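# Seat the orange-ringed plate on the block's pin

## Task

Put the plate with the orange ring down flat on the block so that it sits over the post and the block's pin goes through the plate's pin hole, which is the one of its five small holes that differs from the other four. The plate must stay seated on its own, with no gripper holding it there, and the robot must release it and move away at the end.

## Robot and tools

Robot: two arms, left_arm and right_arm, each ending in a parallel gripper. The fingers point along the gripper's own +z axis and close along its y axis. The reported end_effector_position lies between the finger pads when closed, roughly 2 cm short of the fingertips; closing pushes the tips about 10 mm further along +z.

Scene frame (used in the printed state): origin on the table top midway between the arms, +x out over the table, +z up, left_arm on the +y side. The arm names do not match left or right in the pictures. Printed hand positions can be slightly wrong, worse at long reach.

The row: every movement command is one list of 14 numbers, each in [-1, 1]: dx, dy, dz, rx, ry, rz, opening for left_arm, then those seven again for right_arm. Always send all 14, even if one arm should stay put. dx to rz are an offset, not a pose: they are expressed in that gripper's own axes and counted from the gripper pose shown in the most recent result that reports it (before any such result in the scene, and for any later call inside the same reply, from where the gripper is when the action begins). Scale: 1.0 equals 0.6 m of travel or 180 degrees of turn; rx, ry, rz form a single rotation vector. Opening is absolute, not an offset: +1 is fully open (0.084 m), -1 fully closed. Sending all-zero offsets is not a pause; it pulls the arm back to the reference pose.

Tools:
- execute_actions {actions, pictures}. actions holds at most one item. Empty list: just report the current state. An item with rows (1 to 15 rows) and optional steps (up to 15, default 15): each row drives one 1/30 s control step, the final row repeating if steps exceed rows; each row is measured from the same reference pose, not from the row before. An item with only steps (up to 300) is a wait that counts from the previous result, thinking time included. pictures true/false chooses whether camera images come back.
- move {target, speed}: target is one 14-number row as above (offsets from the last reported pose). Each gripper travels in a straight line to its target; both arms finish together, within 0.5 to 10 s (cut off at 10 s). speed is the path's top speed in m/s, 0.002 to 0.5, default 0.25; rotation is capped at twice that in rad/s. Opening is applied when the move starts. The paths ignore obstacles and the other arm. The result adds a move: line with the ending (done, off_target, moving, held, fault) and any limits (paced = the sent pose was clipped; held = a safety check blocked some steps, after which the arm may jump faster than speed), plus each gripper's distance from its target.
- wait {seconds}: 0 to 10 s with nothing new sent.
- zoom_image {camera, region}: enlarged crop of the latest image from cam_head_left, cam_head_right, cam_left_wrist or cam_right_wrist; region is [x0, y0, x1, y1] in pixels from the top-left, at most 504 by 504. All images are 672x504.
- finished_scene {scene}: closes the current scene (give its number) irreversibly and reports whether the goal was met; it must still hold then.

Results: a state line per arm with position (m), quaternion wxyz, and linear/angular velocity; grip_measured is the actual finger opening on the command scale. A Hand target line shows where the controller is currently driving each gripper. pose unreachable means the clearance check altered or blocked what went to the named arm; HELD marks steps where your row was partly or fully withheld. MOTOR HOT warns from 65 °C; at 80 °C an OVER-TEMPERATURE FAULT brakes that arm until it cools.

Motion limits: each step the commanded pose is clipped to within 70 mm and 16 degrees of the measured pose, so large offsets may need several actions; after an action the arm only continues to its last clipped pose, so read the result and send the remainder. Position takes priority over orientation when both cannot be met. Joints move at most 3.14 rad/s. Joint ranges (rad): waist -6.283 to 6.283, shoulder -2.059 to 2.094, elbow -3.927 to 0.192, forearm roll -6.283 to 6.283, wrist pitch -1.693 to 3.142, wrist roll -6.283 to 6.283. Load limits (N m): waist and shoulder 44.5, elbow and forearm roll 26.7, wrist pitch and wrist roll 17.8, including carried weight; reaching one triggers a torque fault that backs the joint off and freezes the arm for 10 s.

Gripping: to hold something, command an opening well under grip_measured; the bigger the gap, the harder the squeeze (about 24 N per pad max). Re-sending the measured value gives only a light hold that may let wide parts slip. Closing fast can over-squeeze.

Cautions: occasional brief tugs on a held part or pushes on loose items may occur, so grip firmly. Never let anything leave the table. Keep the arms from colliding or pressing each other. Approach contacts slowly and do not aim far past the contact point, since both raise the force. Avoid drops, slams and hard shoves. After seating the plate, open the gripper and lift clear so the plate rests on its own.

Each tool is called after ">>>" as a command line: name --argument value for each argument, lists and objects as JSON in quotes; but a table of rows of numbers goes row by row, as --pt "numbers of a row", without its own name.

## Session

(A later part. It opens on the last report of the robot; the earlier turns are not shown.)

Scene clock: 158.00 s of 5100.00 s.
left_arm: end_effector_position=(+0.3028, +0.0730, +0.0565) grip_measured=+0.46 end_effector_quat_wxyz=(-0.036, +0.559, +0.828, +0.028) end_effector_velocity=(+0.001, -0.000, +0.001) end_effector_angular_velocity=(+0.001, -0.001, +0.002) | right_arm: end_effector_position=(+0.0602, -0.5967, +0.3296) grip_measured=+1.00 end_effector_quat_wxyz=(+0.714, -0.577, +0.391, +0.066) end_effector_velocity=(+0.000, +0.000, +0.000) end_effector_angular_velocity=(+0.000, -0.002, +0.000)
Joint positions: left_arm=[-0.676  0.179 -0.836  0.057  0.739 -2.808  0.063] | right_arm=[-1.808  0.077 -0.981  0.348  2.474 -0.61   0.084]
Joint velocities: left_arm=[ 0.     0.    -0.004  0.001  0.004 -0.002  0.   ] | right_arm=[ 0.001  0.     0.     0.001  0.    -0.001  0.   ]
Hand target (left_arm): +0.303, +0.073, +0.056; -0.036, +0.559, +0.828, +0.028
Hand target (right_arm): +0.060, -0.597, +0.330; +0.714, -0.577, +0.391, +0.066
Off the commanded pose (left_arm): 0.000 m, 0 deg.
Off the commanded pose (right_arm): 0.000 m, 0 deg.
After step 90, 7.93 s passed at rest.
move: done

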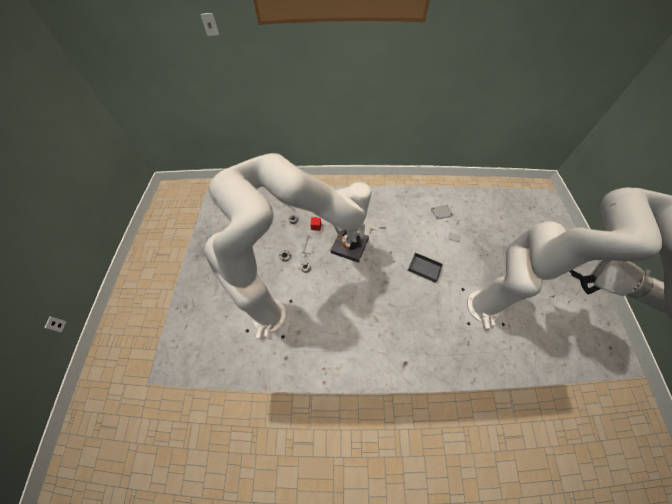

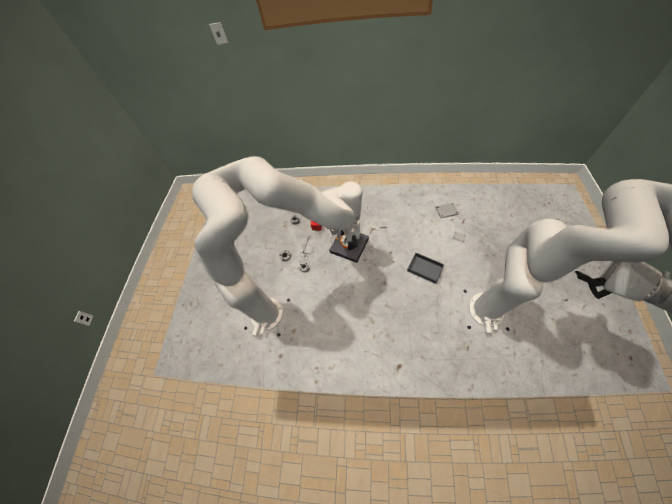

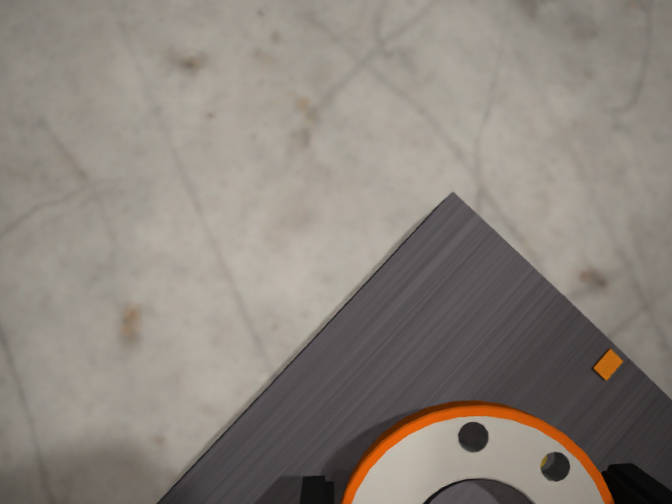

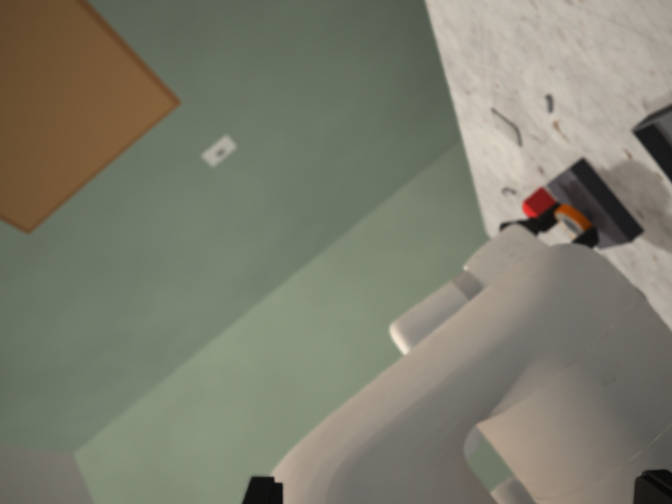

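>>> move --target '[-0.0018,0,0,0,0.022,0,-0.2,0,0,0,0,0,0,1]' --speed 0.01

>>> move --target '[-0.0008,0,0.005,0,0,0,-0.2,0,0,0,0,0,0,1]' --speed 0.008

>>> zoom_image --camera "cam_left_wrist" --region '[340, 380, 640, 504]'

Scene clock: 165.10 s of 5100.00 s.
left_arm: end_effector_position=(+0.3033, +0.0719, +0.0565) grip_measured=+0.46 end_effector_quat_wxyz=(-0.064, +0.557, +0.826, +0.047) end_effector_velocity=(+0.000, -0.000, +0.000) end_effector_angular_velocity=(+0.003, -0.001, -0.004) | right_arm: end_effector_position=(+0.0602, -0.5967, +0.3296) grip_measured=+1.00 end_effector_quat_wxyz=(+0.714, -0.577, +0.391, +0.066) end_effector_velocity=(+0.000, +0.000, -0.000) end_effector_angular_velocity=(-0.001, -0.000, +0.001)
Joint positions: left_arm=[-0.688  0.223 -0.907  0.083  0.832 -2.837  0.063] | right_arm=[-1.808  0.077 -0.981  0.348  2.474 -0.61   0.084]
Joint velocities: left_arm=[-0.002  0.001 -0.003  0.004  0.003 -0.001 -0.   ] | right_arm=[ 0.001 -0.     0.     0.    -0.001 -0.001  0.   ]
Hand target (left_arm): +0.303, +0.072, +0.056; -0.064, +0.557, +0.826, +0.047
Hand target (right_arm): +0.060, -0.597, +0.330; +0.714, -0.577, +0.391, +0.066
Off the commanded pose (left_arm): 0.000 m, 0 deg.
Off the commanded pose (right_arm): 0.000 m, 0 deg.
After step 90, 0.43 s passed at rest.
move: done

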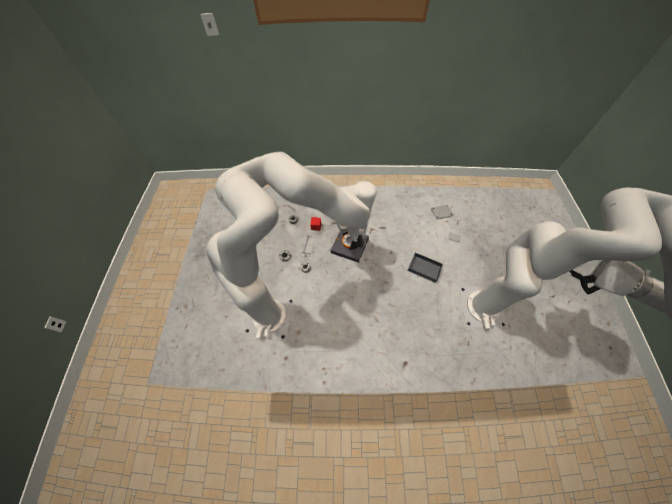

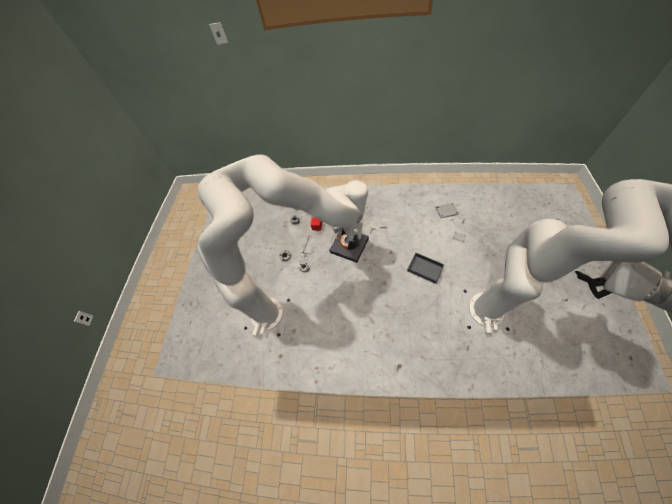

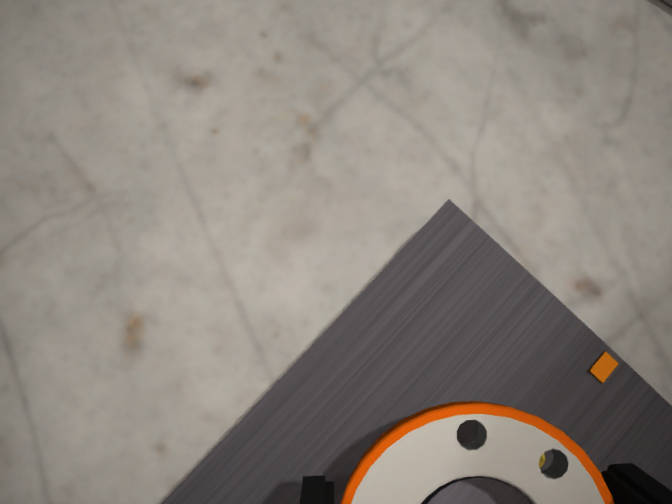

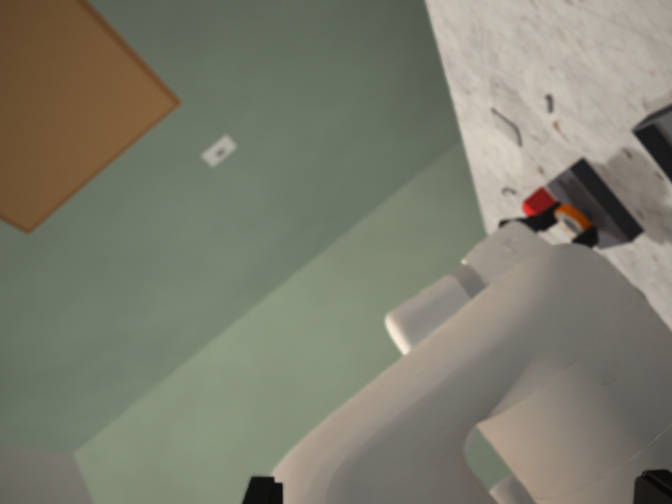

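Scene clock: 165.80 s of 5100.00 s.
left_arm: end_effector_position=(+0.3035, +0.0714, +0.0544) grip_measured=+0.46 end_effector_quat_wxyz=(-0.063, +0.558, +0.826, +0.046) end_effector_velocity=(+0.000, -0.000, -0.005) end_effector_angular_velocity=(-0.001, -0.000, -0.003) | right_arm: end_effector_position=(+0.0602, -0.5967, +0.3296) grip_measured=+1.00 end_effector_quat_wxyz=(+0.714, -0.577, +0.391, +0.066) end_effector_velocity=(+0.001, +0.000, +0.000) end_effector_angular_velocity=(+0.001, -0.002, +0.001)
Joint positions: left_arm=[-0.688  0.228 -0.906  0.084  0.825 -2.838  0.063] | right_arm=[-1.808  0.077 -0.981  0.348  2.474 -0.61   0.084]
Joint velocities: left_arm=[-0.     0.011  0.002  0.001 -0.014  0.001  0.   ] | right_arm=[ 0.002 -0.     0.     0.001  0.002  0.     0.   ]
Hand target (left_arm): +0.303, +0.072, +0.054; -0.064, +0.557, +0.826, +0.047
Hand target (right_arm): +0.060, -0.597, +0.330; +0.714, -0.577, +0.391, +0.066
Off the commanded pose (left_arm): 0.001 m, 0 deg.
Off the commanded pose (right_arm): 0.000 m, 0 deg.
move: done

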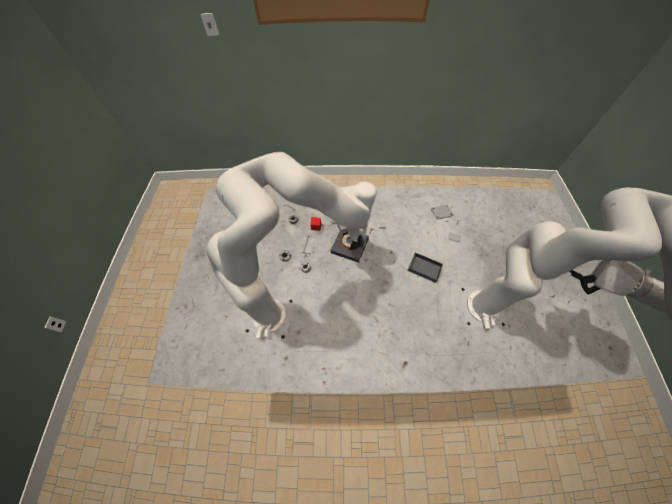

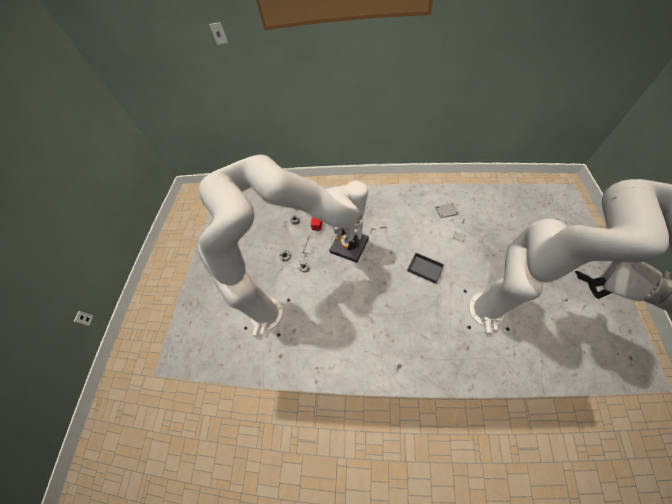

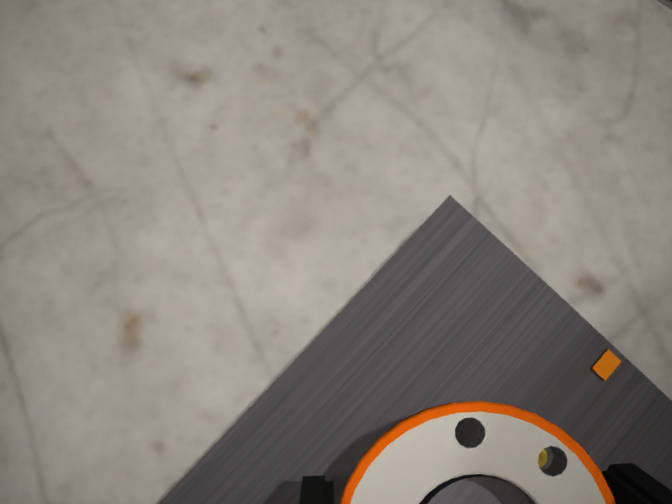

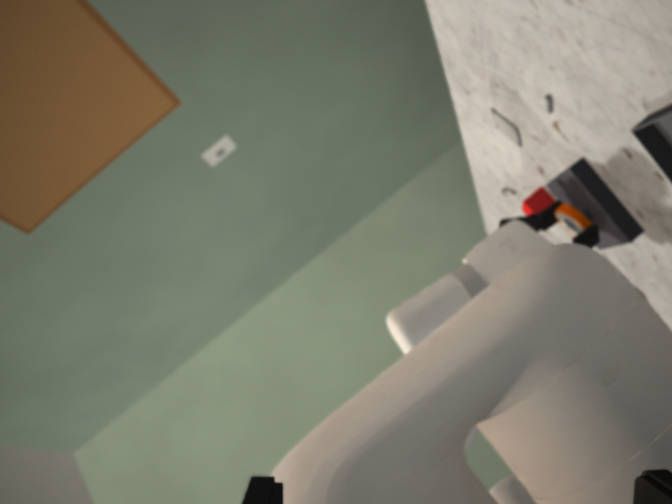

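Region (340, 380, 640, 504) of cam_left_wrist's 672x504 image, scaled by 1.680, with more detail than that image has; it fills the top 208 rows of this view, and the rest is white.

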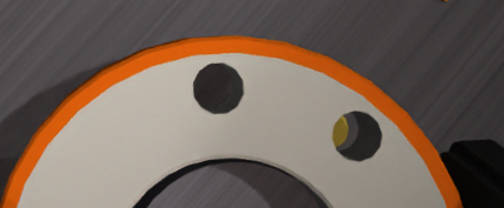

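>>> zoom_image --camera "cam_head_left" --region '[320, 215, 380, 265]'

>>> zoom_image --camera "cam_right_wrist" --region '[520, 170, 640, 260]'

Region (320, 215, 380, 265) of cam_head_left's 672x504 image, scaled by 8.400, with more detail than that image has.

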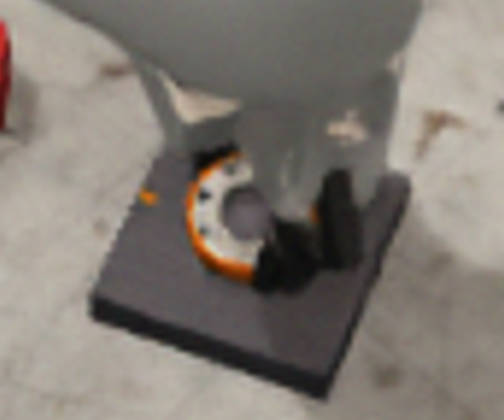

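Region (520, 170, 640, 260) of cam_right_wrist's 672x504 image, scaled by 4.200, with more detail than that image has; it fills the top 378 rows of this view, and the rest is white.

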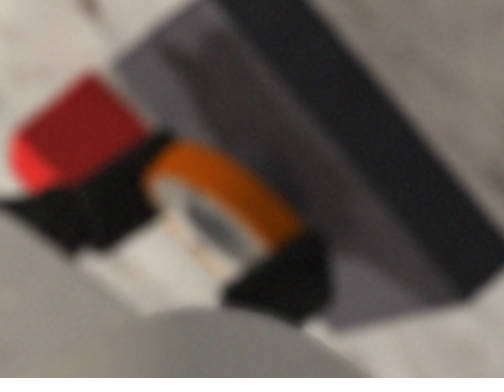

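>>> move --target '[-0.0025,0,-0.002,0,0,0,-0.2,0,0,0,0,0,0,1]' --speed 0.008

>>> zoom_image --camera "cam_left_wrist" --region '[340, 380, 640, 504]'

Scene clock: 174.30 s of 5100.00 s.
left_arm: end_effector_position=(+0.3036, +0.0712, +0.0541) grip_measured=+0.46 end_effector_quat_wxyz=(-0.065, +0.557, +0.826, +0.047) end_effector_velocity=(+0.000, -0.000, +0.000) end_effector_angular_velocity=(-0.001, -0.000, +0.002) | right_arm: end_effector_position=(+0.0602, -0.5967, +0.3296) grip_measured=+1.00 end_effector_quat_wxyz=(+0.714, -0.577, +0.391, +0.066) end_effector_velocity=(+0.000, +0.000, -0.000) end_effector_angular_velocity=(+0.000, +0.001, +0.001)
Joint positions: left_arm=[-0.689  0.231 -0.911  0.084  0.83  -2.839  0.063] | right_arm=[-1.808  0.077 -0.981  0.348  2.474 -0.61   0.084]
Joint velocities: left_arm=[-0.     0.    -0.002 -0.001  0.001 -0.001 -0.   ] | right_arm=[ 0.001 -0.     0.    -0.001  0.     0.     0.   ]
Hand target (left_arm): +0.304, +0.070, +0.055; -0.063, +0.558, +0.826, +0.046
Hand target (right_arm): +0.060, -0.597, +0.330; +0.714, -0.577, +0.391, +0.066
Off the commanded pose (left_arm): 0.002 m, 0 deg.
Off the commanded pose (right_arm): 0.000 m, 0 deg.
After step 90, 4.80 s passed at rest.
move: done

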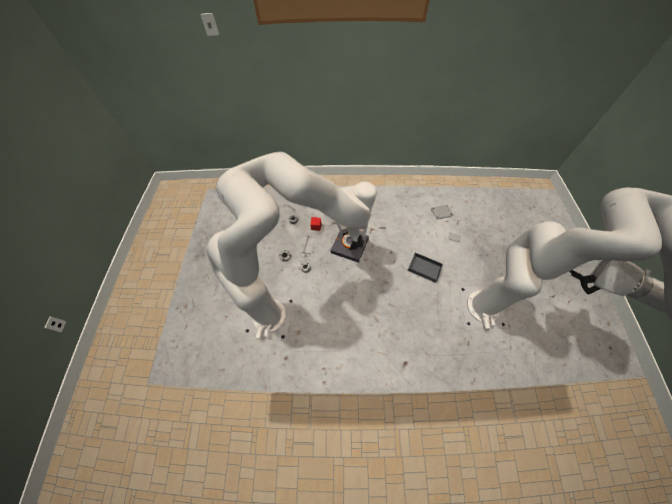

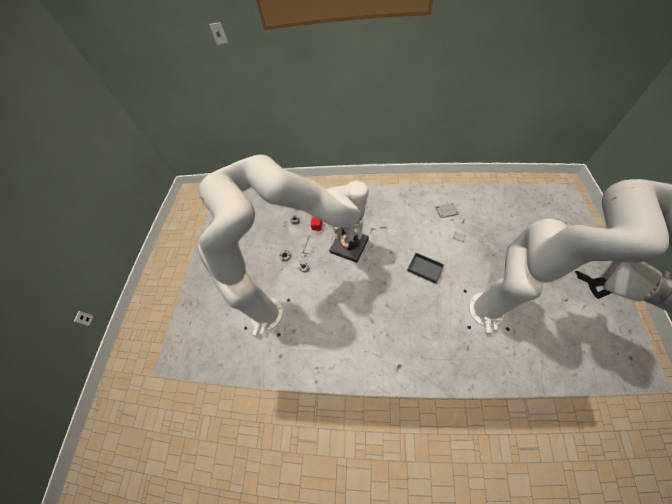

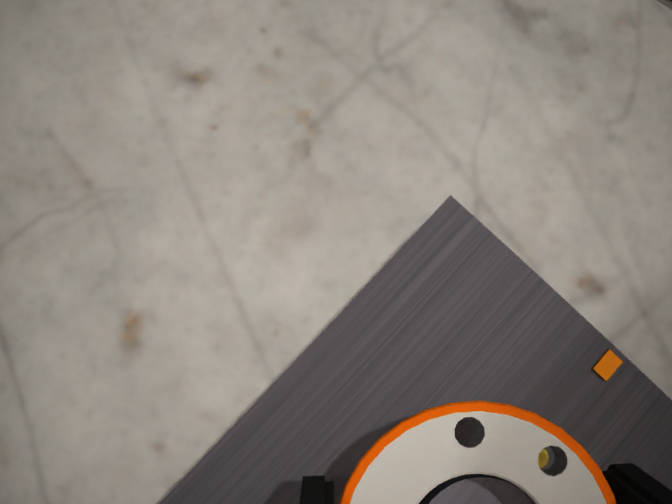

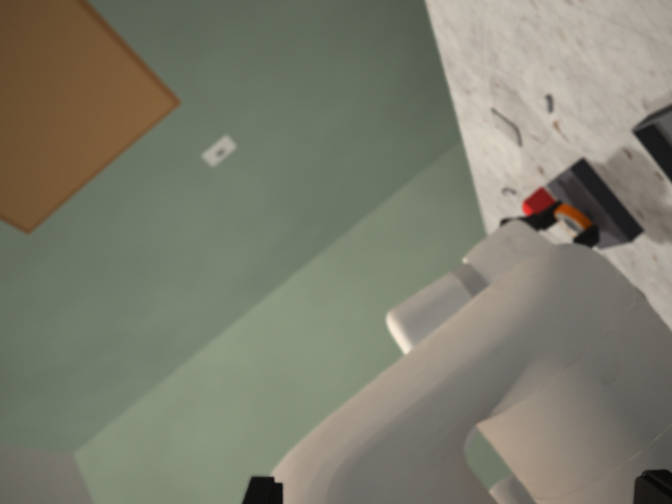

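Region (340, 380, 640, 504) of cam_left_wrist's 672x504 image, scaled by 1.680, with more detail than that image has; it fills the top 208 rows of this view, and the rest is white.

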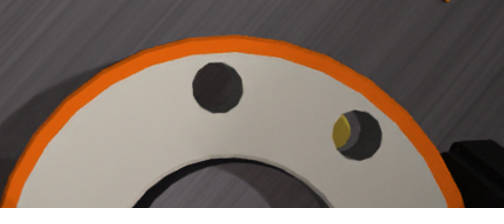

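>>> move --target '[0,0,0,0,0,0,0.9,0,0,0,0,0,0,1]' --speed 0.01

>>> move --target '[-0.06,0,-0.1,0,-0.052,0,0.9,0,0,0,0,0,0,1]' --speed 0.08

Scene clock: 178.47 s of 5100.00 s.
left_arm: end_effector_position=(+0.3036, +0.0712, +0.0542) grip_measured=+0.90 end_effector_quat_wxyz=(-0.065, +0.557, +0.826, +0.047) end_effector_velocity=(+0.000, +0.000, +0.000) end_effector_angular_velocity=(-0.000, -0.001, +0.001) | right_arm: end_effector_position=(+0.0602, -0.5967, +0.3296) grip_measured=+1.00 end_effector_quat_wxyz=(+0.714, -0.577, +0.391, +0.066) end_effector_velocity=(+0.000, -0.000, -0.000) end_effector_angular_velocity=(-0.001, +0.002, +0.002)
Joint positions: left_arm=[-0.689  0.231 -0.911  0.084  0.83  -2.839  0.08 ] | right_arm=[-1.808  0.077 -0.981  0.348  2.474 -0.61   0.084]
Joint velocities: left_arm=[ 0.    -0.     0.     0.    -0.    -0.001  0.   ] | right_arm=[ 0.001  0.    -0.    -0.001 -0.002  0.     0.   ]
Hand target (left_arm): +0.304, +0.071, +0.054; -0.065, +0.557, +0.826, +0.047
Hand target (right_arm): +0.060, -0.597, +0.330; +0.714, -0.577, +0.391, +0.066
Off the commanded pose (left_arm): 0.000 m, 0 deg.
Off the commanded pose (right_arm): 0.000 m, 0 deg.
After step 90, 0.47 s passed at rest.
move: done

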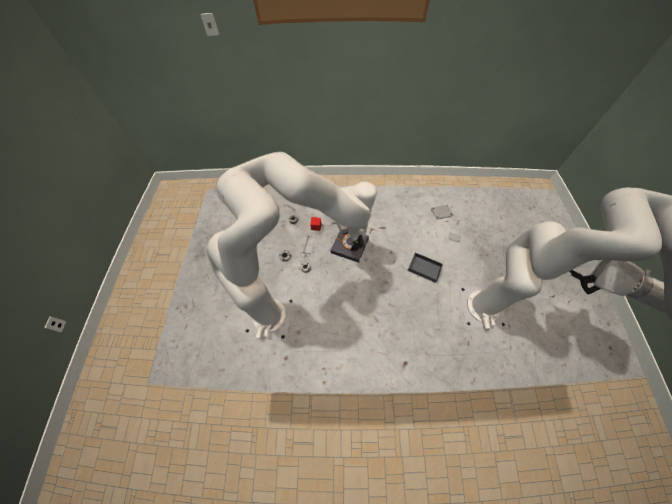

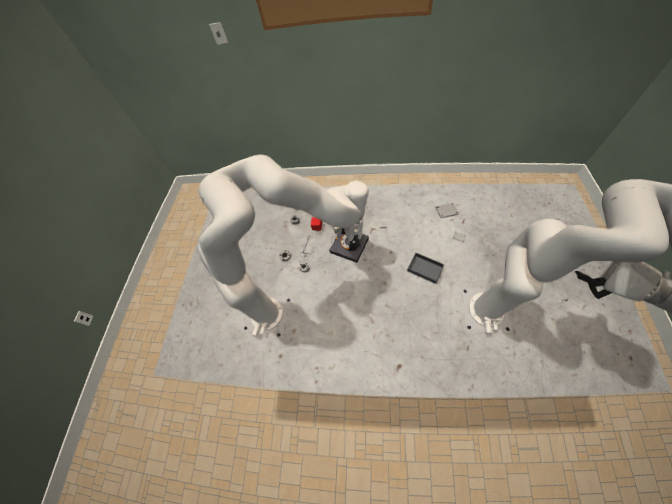

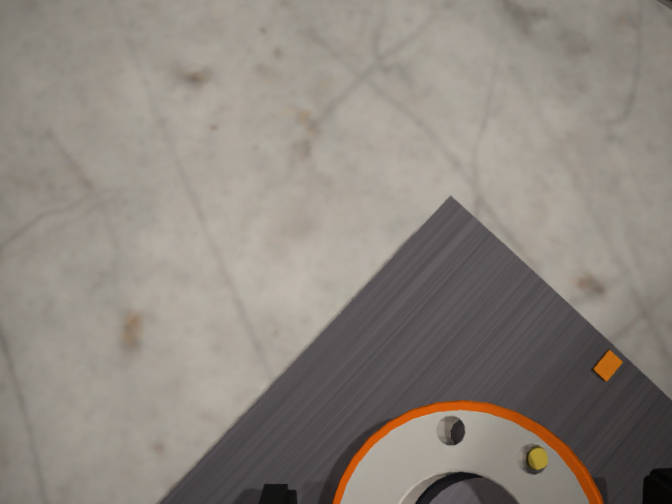

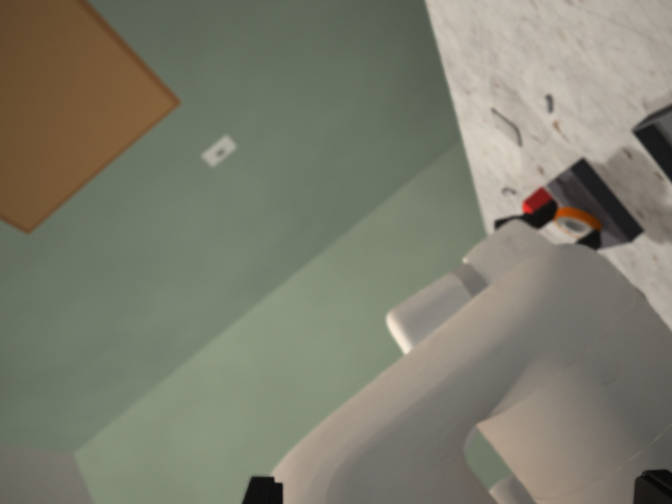

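Scene clock: 179.83 s of 5100.00 s.
left_arm: end_effector_position=(+0.3201, +0.0295, +0.1072) grip_measured=+0.90 end_effector_quat_wxyz=(+0.002, +0.559, +0.829, +0.002) end_effector_velocity=(-0.000, -0.002, +0.001) end_effector_angular_velocity=(-0.004, -0.000, +0.000) | right_arm: end_effector_position=(+0.0602, -0.5967, +0.3296) grip_measured=+1.00 end_effector_quat_wxyz=(+0.714, -0.577, +0.391, +0.066) end_effector_velocity=(+0.000, +0.000, +0.000) end_effector_angular_velocity=(+0.001, -0.000, +0.001)
Joint positions: left_arm=[-0.701  0.15  -0.953  0.006  0.801 -2.793  0.08 ] | right_arm=[-1.808  0.077 -0.981  0.348  2.474 -0.61   0.084]
Joint velocities: left_arm=[-0.001 -0.001 -0.002 -0.004 -0.     0.001 -0.   ] | right_arm=[ 0.001  0.     0.    -0.     0.001  0.    -0.   ]
Hand target (left_arm): +0.320, +0.029, +0.108; +0.003, +0.559, +0.829, +0.002
Hand target (right_arm): +0.060, -0.597, +0.330; +0.714, -0.577, +0.391, +0.066
Off the commanded pose (left_arm): 0.001 m, 0 deg.
Off the commanded pose (right_arm): 0.000 m, 0 deg.
move: done

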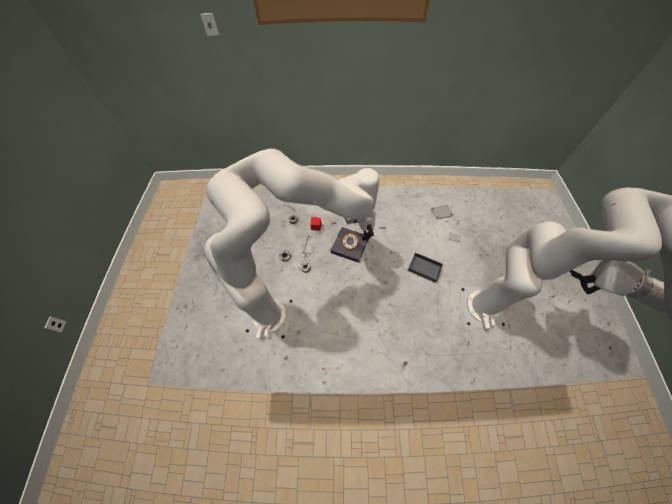

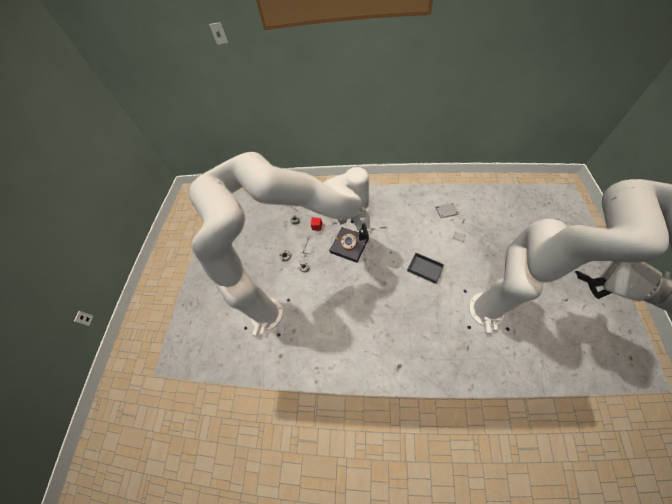

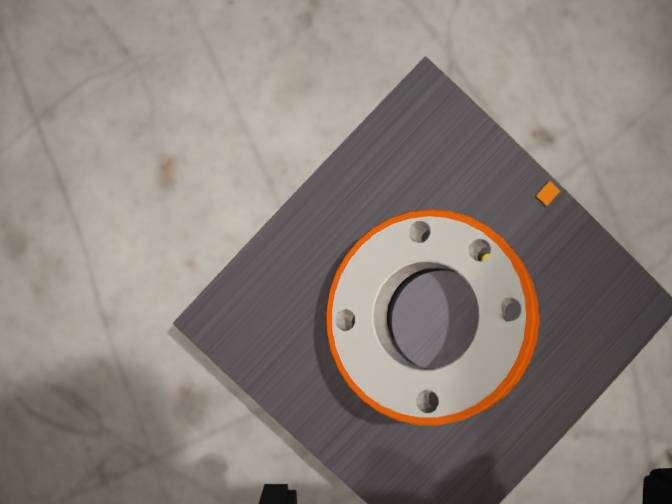

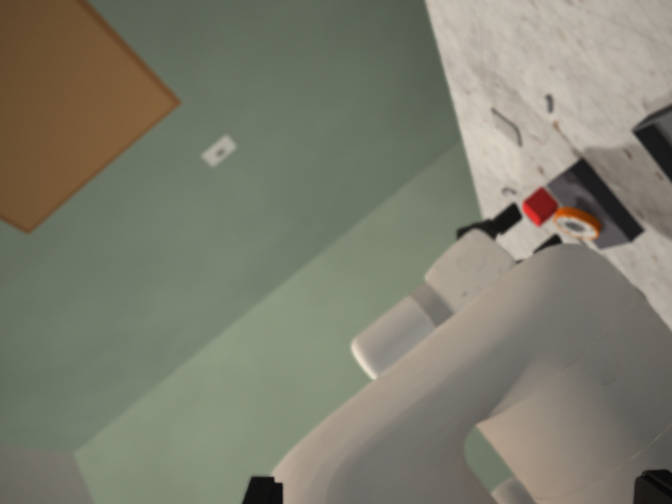

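>>> move --target '[0.081,0,0.06,0,0,0,1,0,0,0,0,0,0,1]' --speed 0.08

>>> move --target '[0,0,0.047,0,0,0,1,0,0,0,0,0,0,1]' --speed 0.03

Scene clock: 200.43 s of 5100.00 s.
left_arm: end_effector_position=(+0.3023, +0.0742, +0.0715) grip_measured=+1.00 end_effector_quat_wxyz=(+0.002, +0.559, +0.829, +0.002) end_effector_velocity=(-0.000, +0.002, -0.001) end_effector_angular_velocity=(-0.001, -0.001, +0.000) | right_arm: end_effector_position=(+0.0602, -0.5967, +0.3296) grip_measured=+1.00 end_effector_quat_wxyz=(+0.714, -0.577, +0.391, +0.066) end_effector_velocity=(-0.000, -0.000, +0.000) end_effector_angular_velocity=(-0.000, -0.001, -0.001)
Joint positions: left_arm=[-0.662  0.092 -0.753  0.007  0.657 -2.755  0.084] | right_arm=[-1.808  0.077 -0.981  0.348  2.474 -0.61   0.084]
Joint velocities: left_arm=[ 0.003 -0.003  0.009  0.001 -0.008  0.002 -0.   ] | right_arm=[-0.001  0.    -0.     0.001  0.001 -0.     0.   ]
Hand target (left_arm): +0.302, +0.075, +0.071; +0.002, +0.559, +0.829, +0.002
Hand target (right_arm): +0.060, -0.597, +0.330; +0.714, -0.577, +0.391, +0.066
Off the commanded pose (left_arm): 0.001 m, 0 deg.
Off the commanded pose (right_arm): 0.000 m, 0 deg.
After step 90, 16.50 s passed at rest.
move: done

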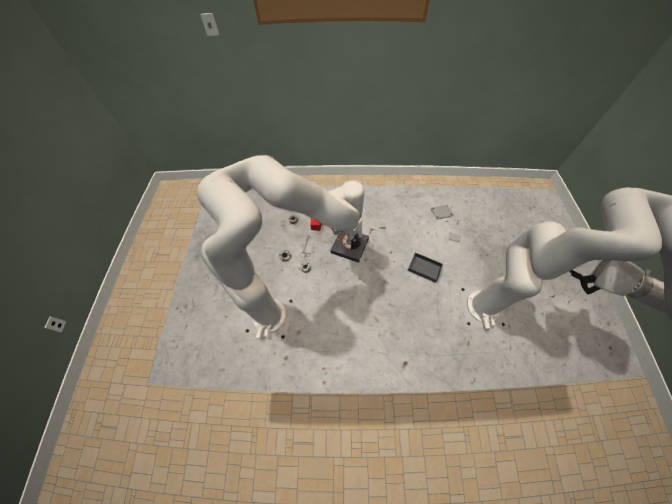

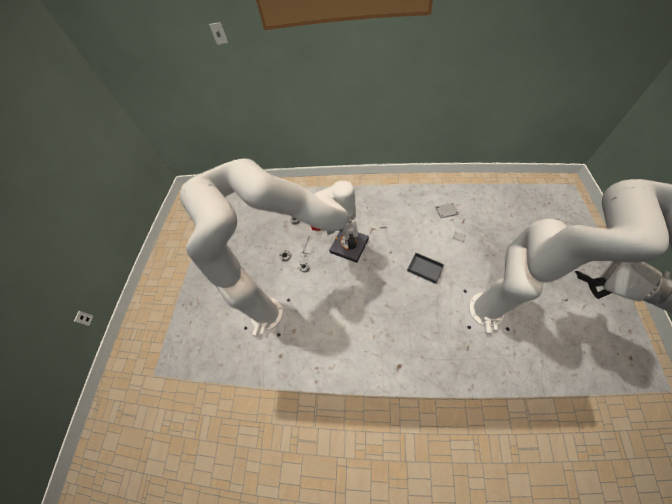

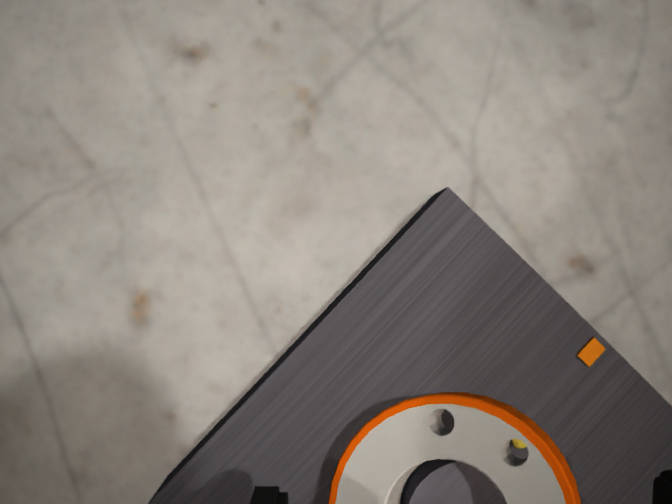

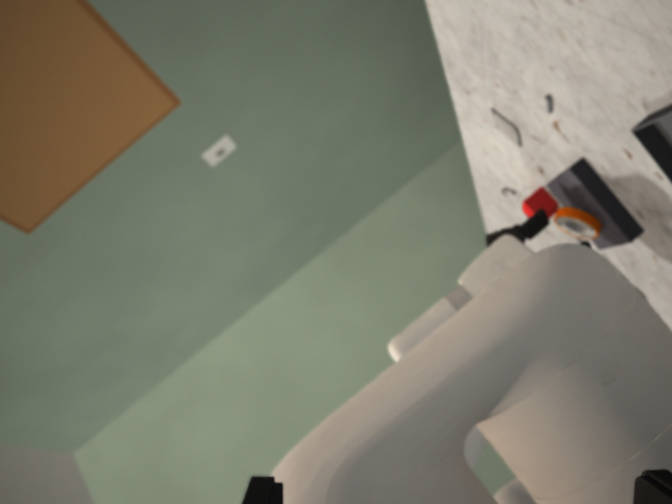

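Scene clock: 201.67 s of 5100.00 s.
left_arm: end_effector_position=(+0.3025, +0.0741, +0.0435) grip_measured=+1.00 end_effector_quat_wxyz=(+0.002, +0.559, +0.829, +0.002) end_effector_velocity=(+0.000, -0.000, -0.001) end_effector_angular_velocity=(-0.001, -0.001, +0.001) | right_arm: end_effector_position=(+0.0602, -0.5967, +0.3296) grip_measured=+1.00 end_effector_quat_wxyz=(+0.714, -0.577, +0.391, +0.066) end_effector_velocity=(+0.000, -0.000, +0.001) end_effector_angular_velocity=(+0.001, -0.001, -0.000)
Joint positions: left_arm=[-0.661  0.162 -0.741  0.008  0.574 -2.756  0.084] | right_arm=[-1.808  0.077 -0.981  0.348  2.474 -0.61   0.084]
Joint velocities: left_arm=[-0.     0.003  0.    -0.    -0.004 -0.001 -0.   ] | right_arm=[ 0.    -0.    -0.     0.001  0.002  0.     0.   ]
Hand target (left_arm): +0.302, +0.074, +0.043; +0.002, +0.559, +0.829, +0.002
Hand target (right_arm): +0.060, -0.597, +0.330; +0.714, -0.577, +0.391, +0.066
Off the commanded pose (left_arm): 0.000 m, 0 deg.
Off the commanded pose (right_arm): 0.000 m, 0 deg.
move: done

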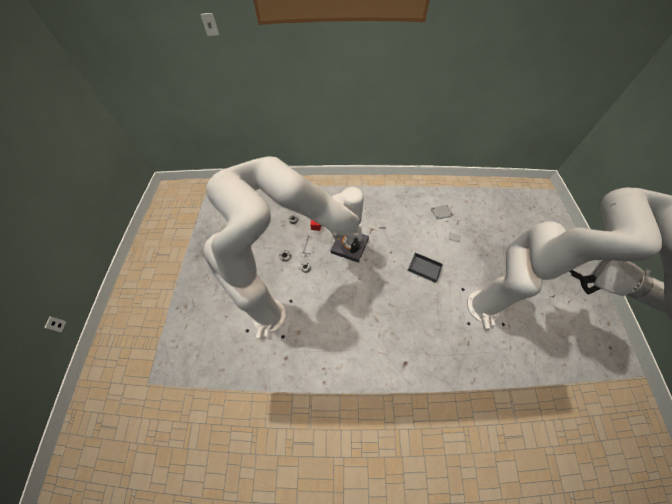

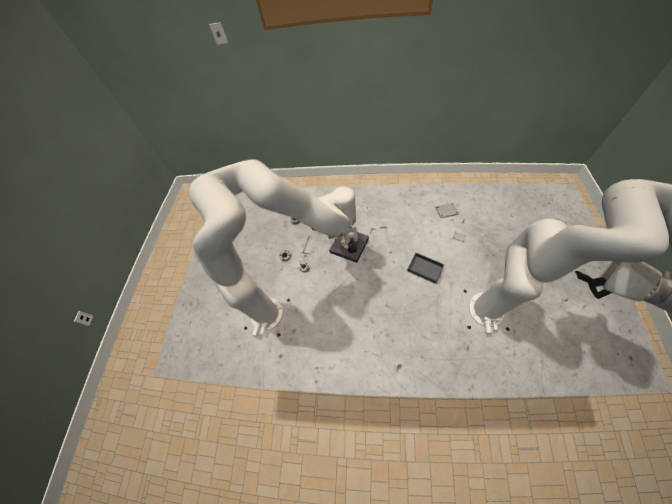

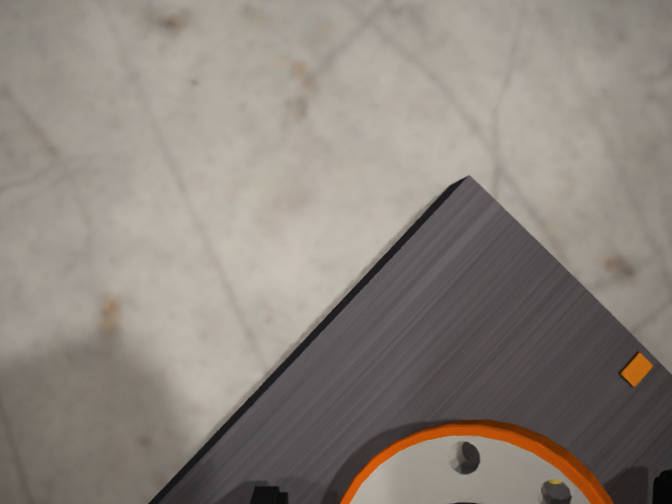

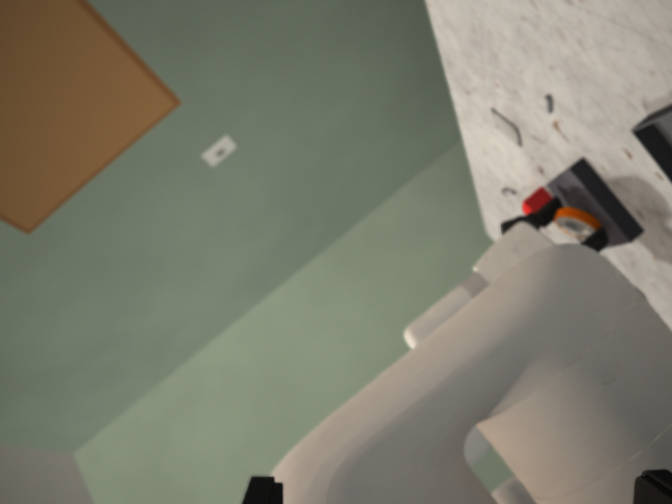

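Now push gently toward +y with the left finger.

>>> move --target '[0,0.015,0,0,0,0,1,0,0,0,0,0,0,1]' --speed 0.01

Scene clock: 203.90 s of 5100.00 s.
left_arm: end_effector_position=(+0.3106, +0.0775, +0.0435) grip_measured=+1.00 end_effector_quat_wxyz=(+0.002, +0.559, +0.829, +0.002) end_effector_velocity=(+0.001, +0.000, -0.000) end_effector_angular_velocity=(-0.000, -0.000, -0.000) | right_arm: end_effector_position=(+0.0602, -0.5967, +0.3296) grip_measured=+1.00 end_effector_quat_wxyz=(+0.714, -0.577, +0.391, +0.066) end_effector_velocity=(+0.000, -0.000, +0.000) end_effector_angular_velocity=(-0.000, -0.001, -0.000)
Joint positions: left_arm=[-0.642  0.172 -0.754  0.008  0.578 -2.737  0.084] | right_arm=[-1.808  0.077 -0.981  0.348  2.474 -0.61   0.084]
Joint velocities: left_arm=[ 0.003  0.003 -0.003 -0.    -0.001  0.003 -0.   ] | right_arm=[ 0.001 -0.     0.     0.001 -0.    -0.    -0.   ]
Hand target (left_arm): +0.311, +0.077, +0.044; +0.002, +0.559, +0.829, +0.002
Hand target (right_arm): +0.060, -0.597, +0.330; +0.714, -0.577, +0.391, +0.066
Off the commanded pose (left_arm): 0.000 m, 0 deg.
Off the commanded pose (right_arm): 0.000 m, 0 deg.
move: done

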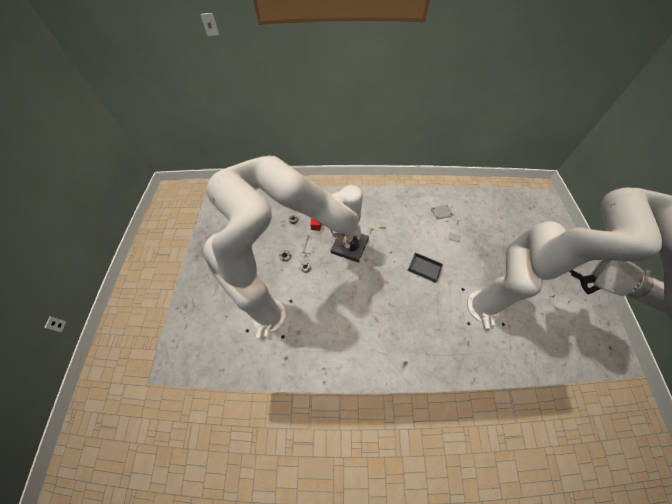

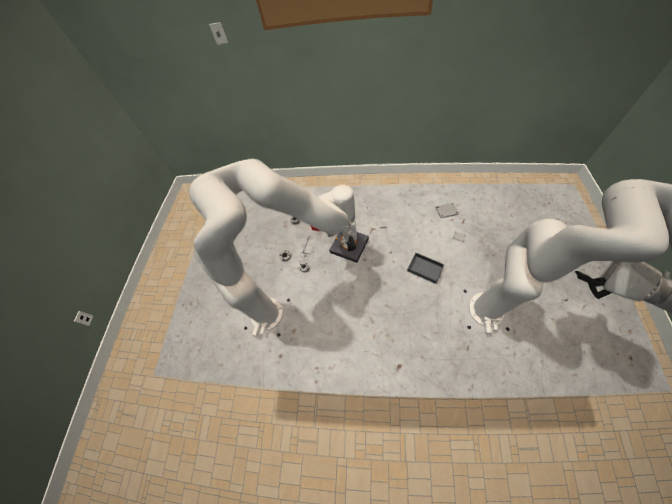

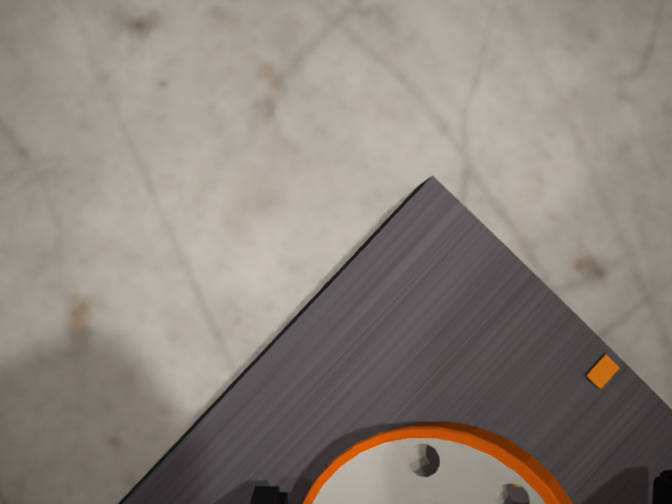

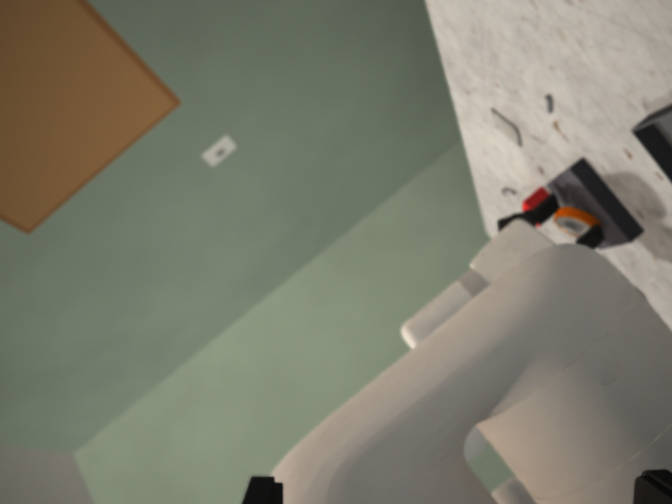

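>>> move --target '[0,0.005,0,0,0,0,1,0,0,0,0,0,0,1]' --speed 0.008

Scene clock: 206.60 s of 5100.00 s.
left_arm: end_effector_position=(+0.3132, +0.0786, +0.0435) grip_measured=+1.00 end_effector_quat_wxyz=(+0.002, +0.559, +0.829, +0.002) end_effector_velocity=(+0.000, +0.001, -0.001) end_effector_angular_velocity=(+0.002, +0.002, -0.000) | right_arm: end_effector_position=(+0.0602, -0.5967, +0.3296) grip_measured=+1.00 end_effector_quat_wxyz=(+0.714, -0.577, +0.391, +0.066) end_effector_velocity=(-0.000, +0.000, +0.000) end_effector_angular_velocity=(+0.001, +0.001, +0.000)
Joint positions: left_arm=[-0.636  0.175 -0.758  0.008  0.58  -2.73   0.084] | right_arm=[-1.808  0.077 -0.981  0.348  2.474 -0.61   0.084]
Joint velocities: left_arm=[0.002 0.002 0.001 0.001 0.    0.002 0.   ] | right_arm=[-0.001 -0.    -0.    -0.001  0.001  0.    -0.   ]
Hand target (left_arm): +0.313, +0.079, +0.044; +0.002, +0.559, +0.829, +0.002
Hand target (right_arm): +0.060, -0.597, +0.330; +0.714, -0.577, +0.391, +0.066
Off the commanded pose (left_arm): 0.000 m, 0 deg.
Off the commanded pose (right_arm): 0.000 m, 0 deg.
move: done

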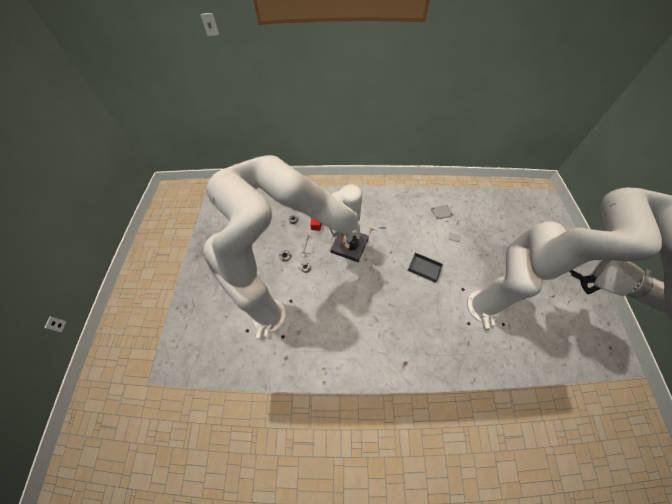

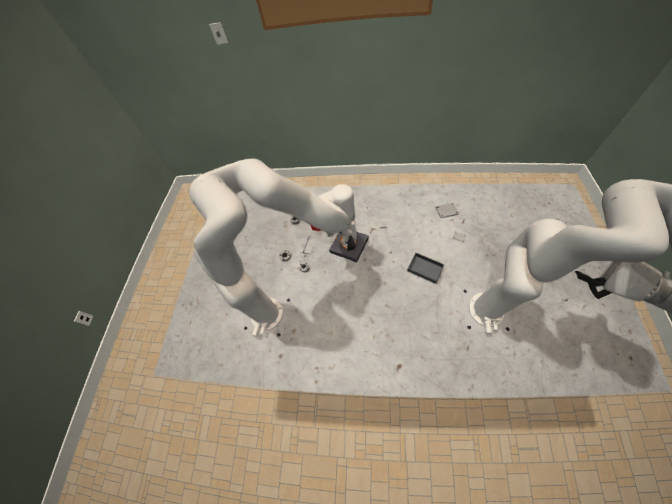

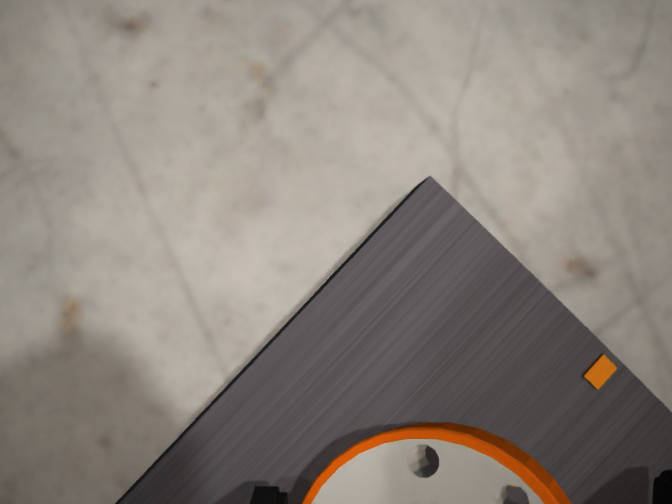

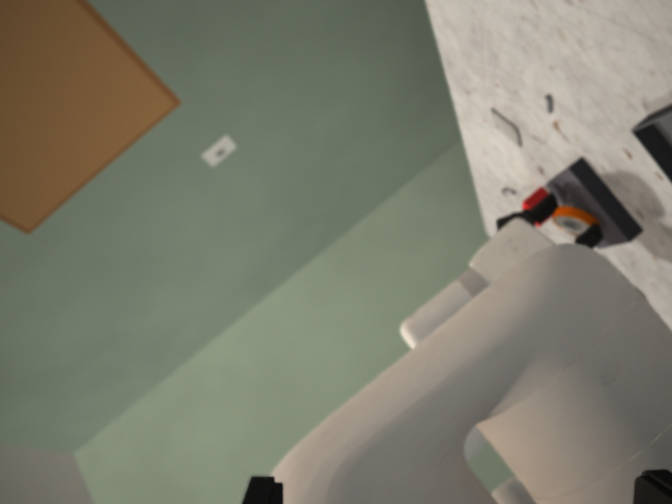

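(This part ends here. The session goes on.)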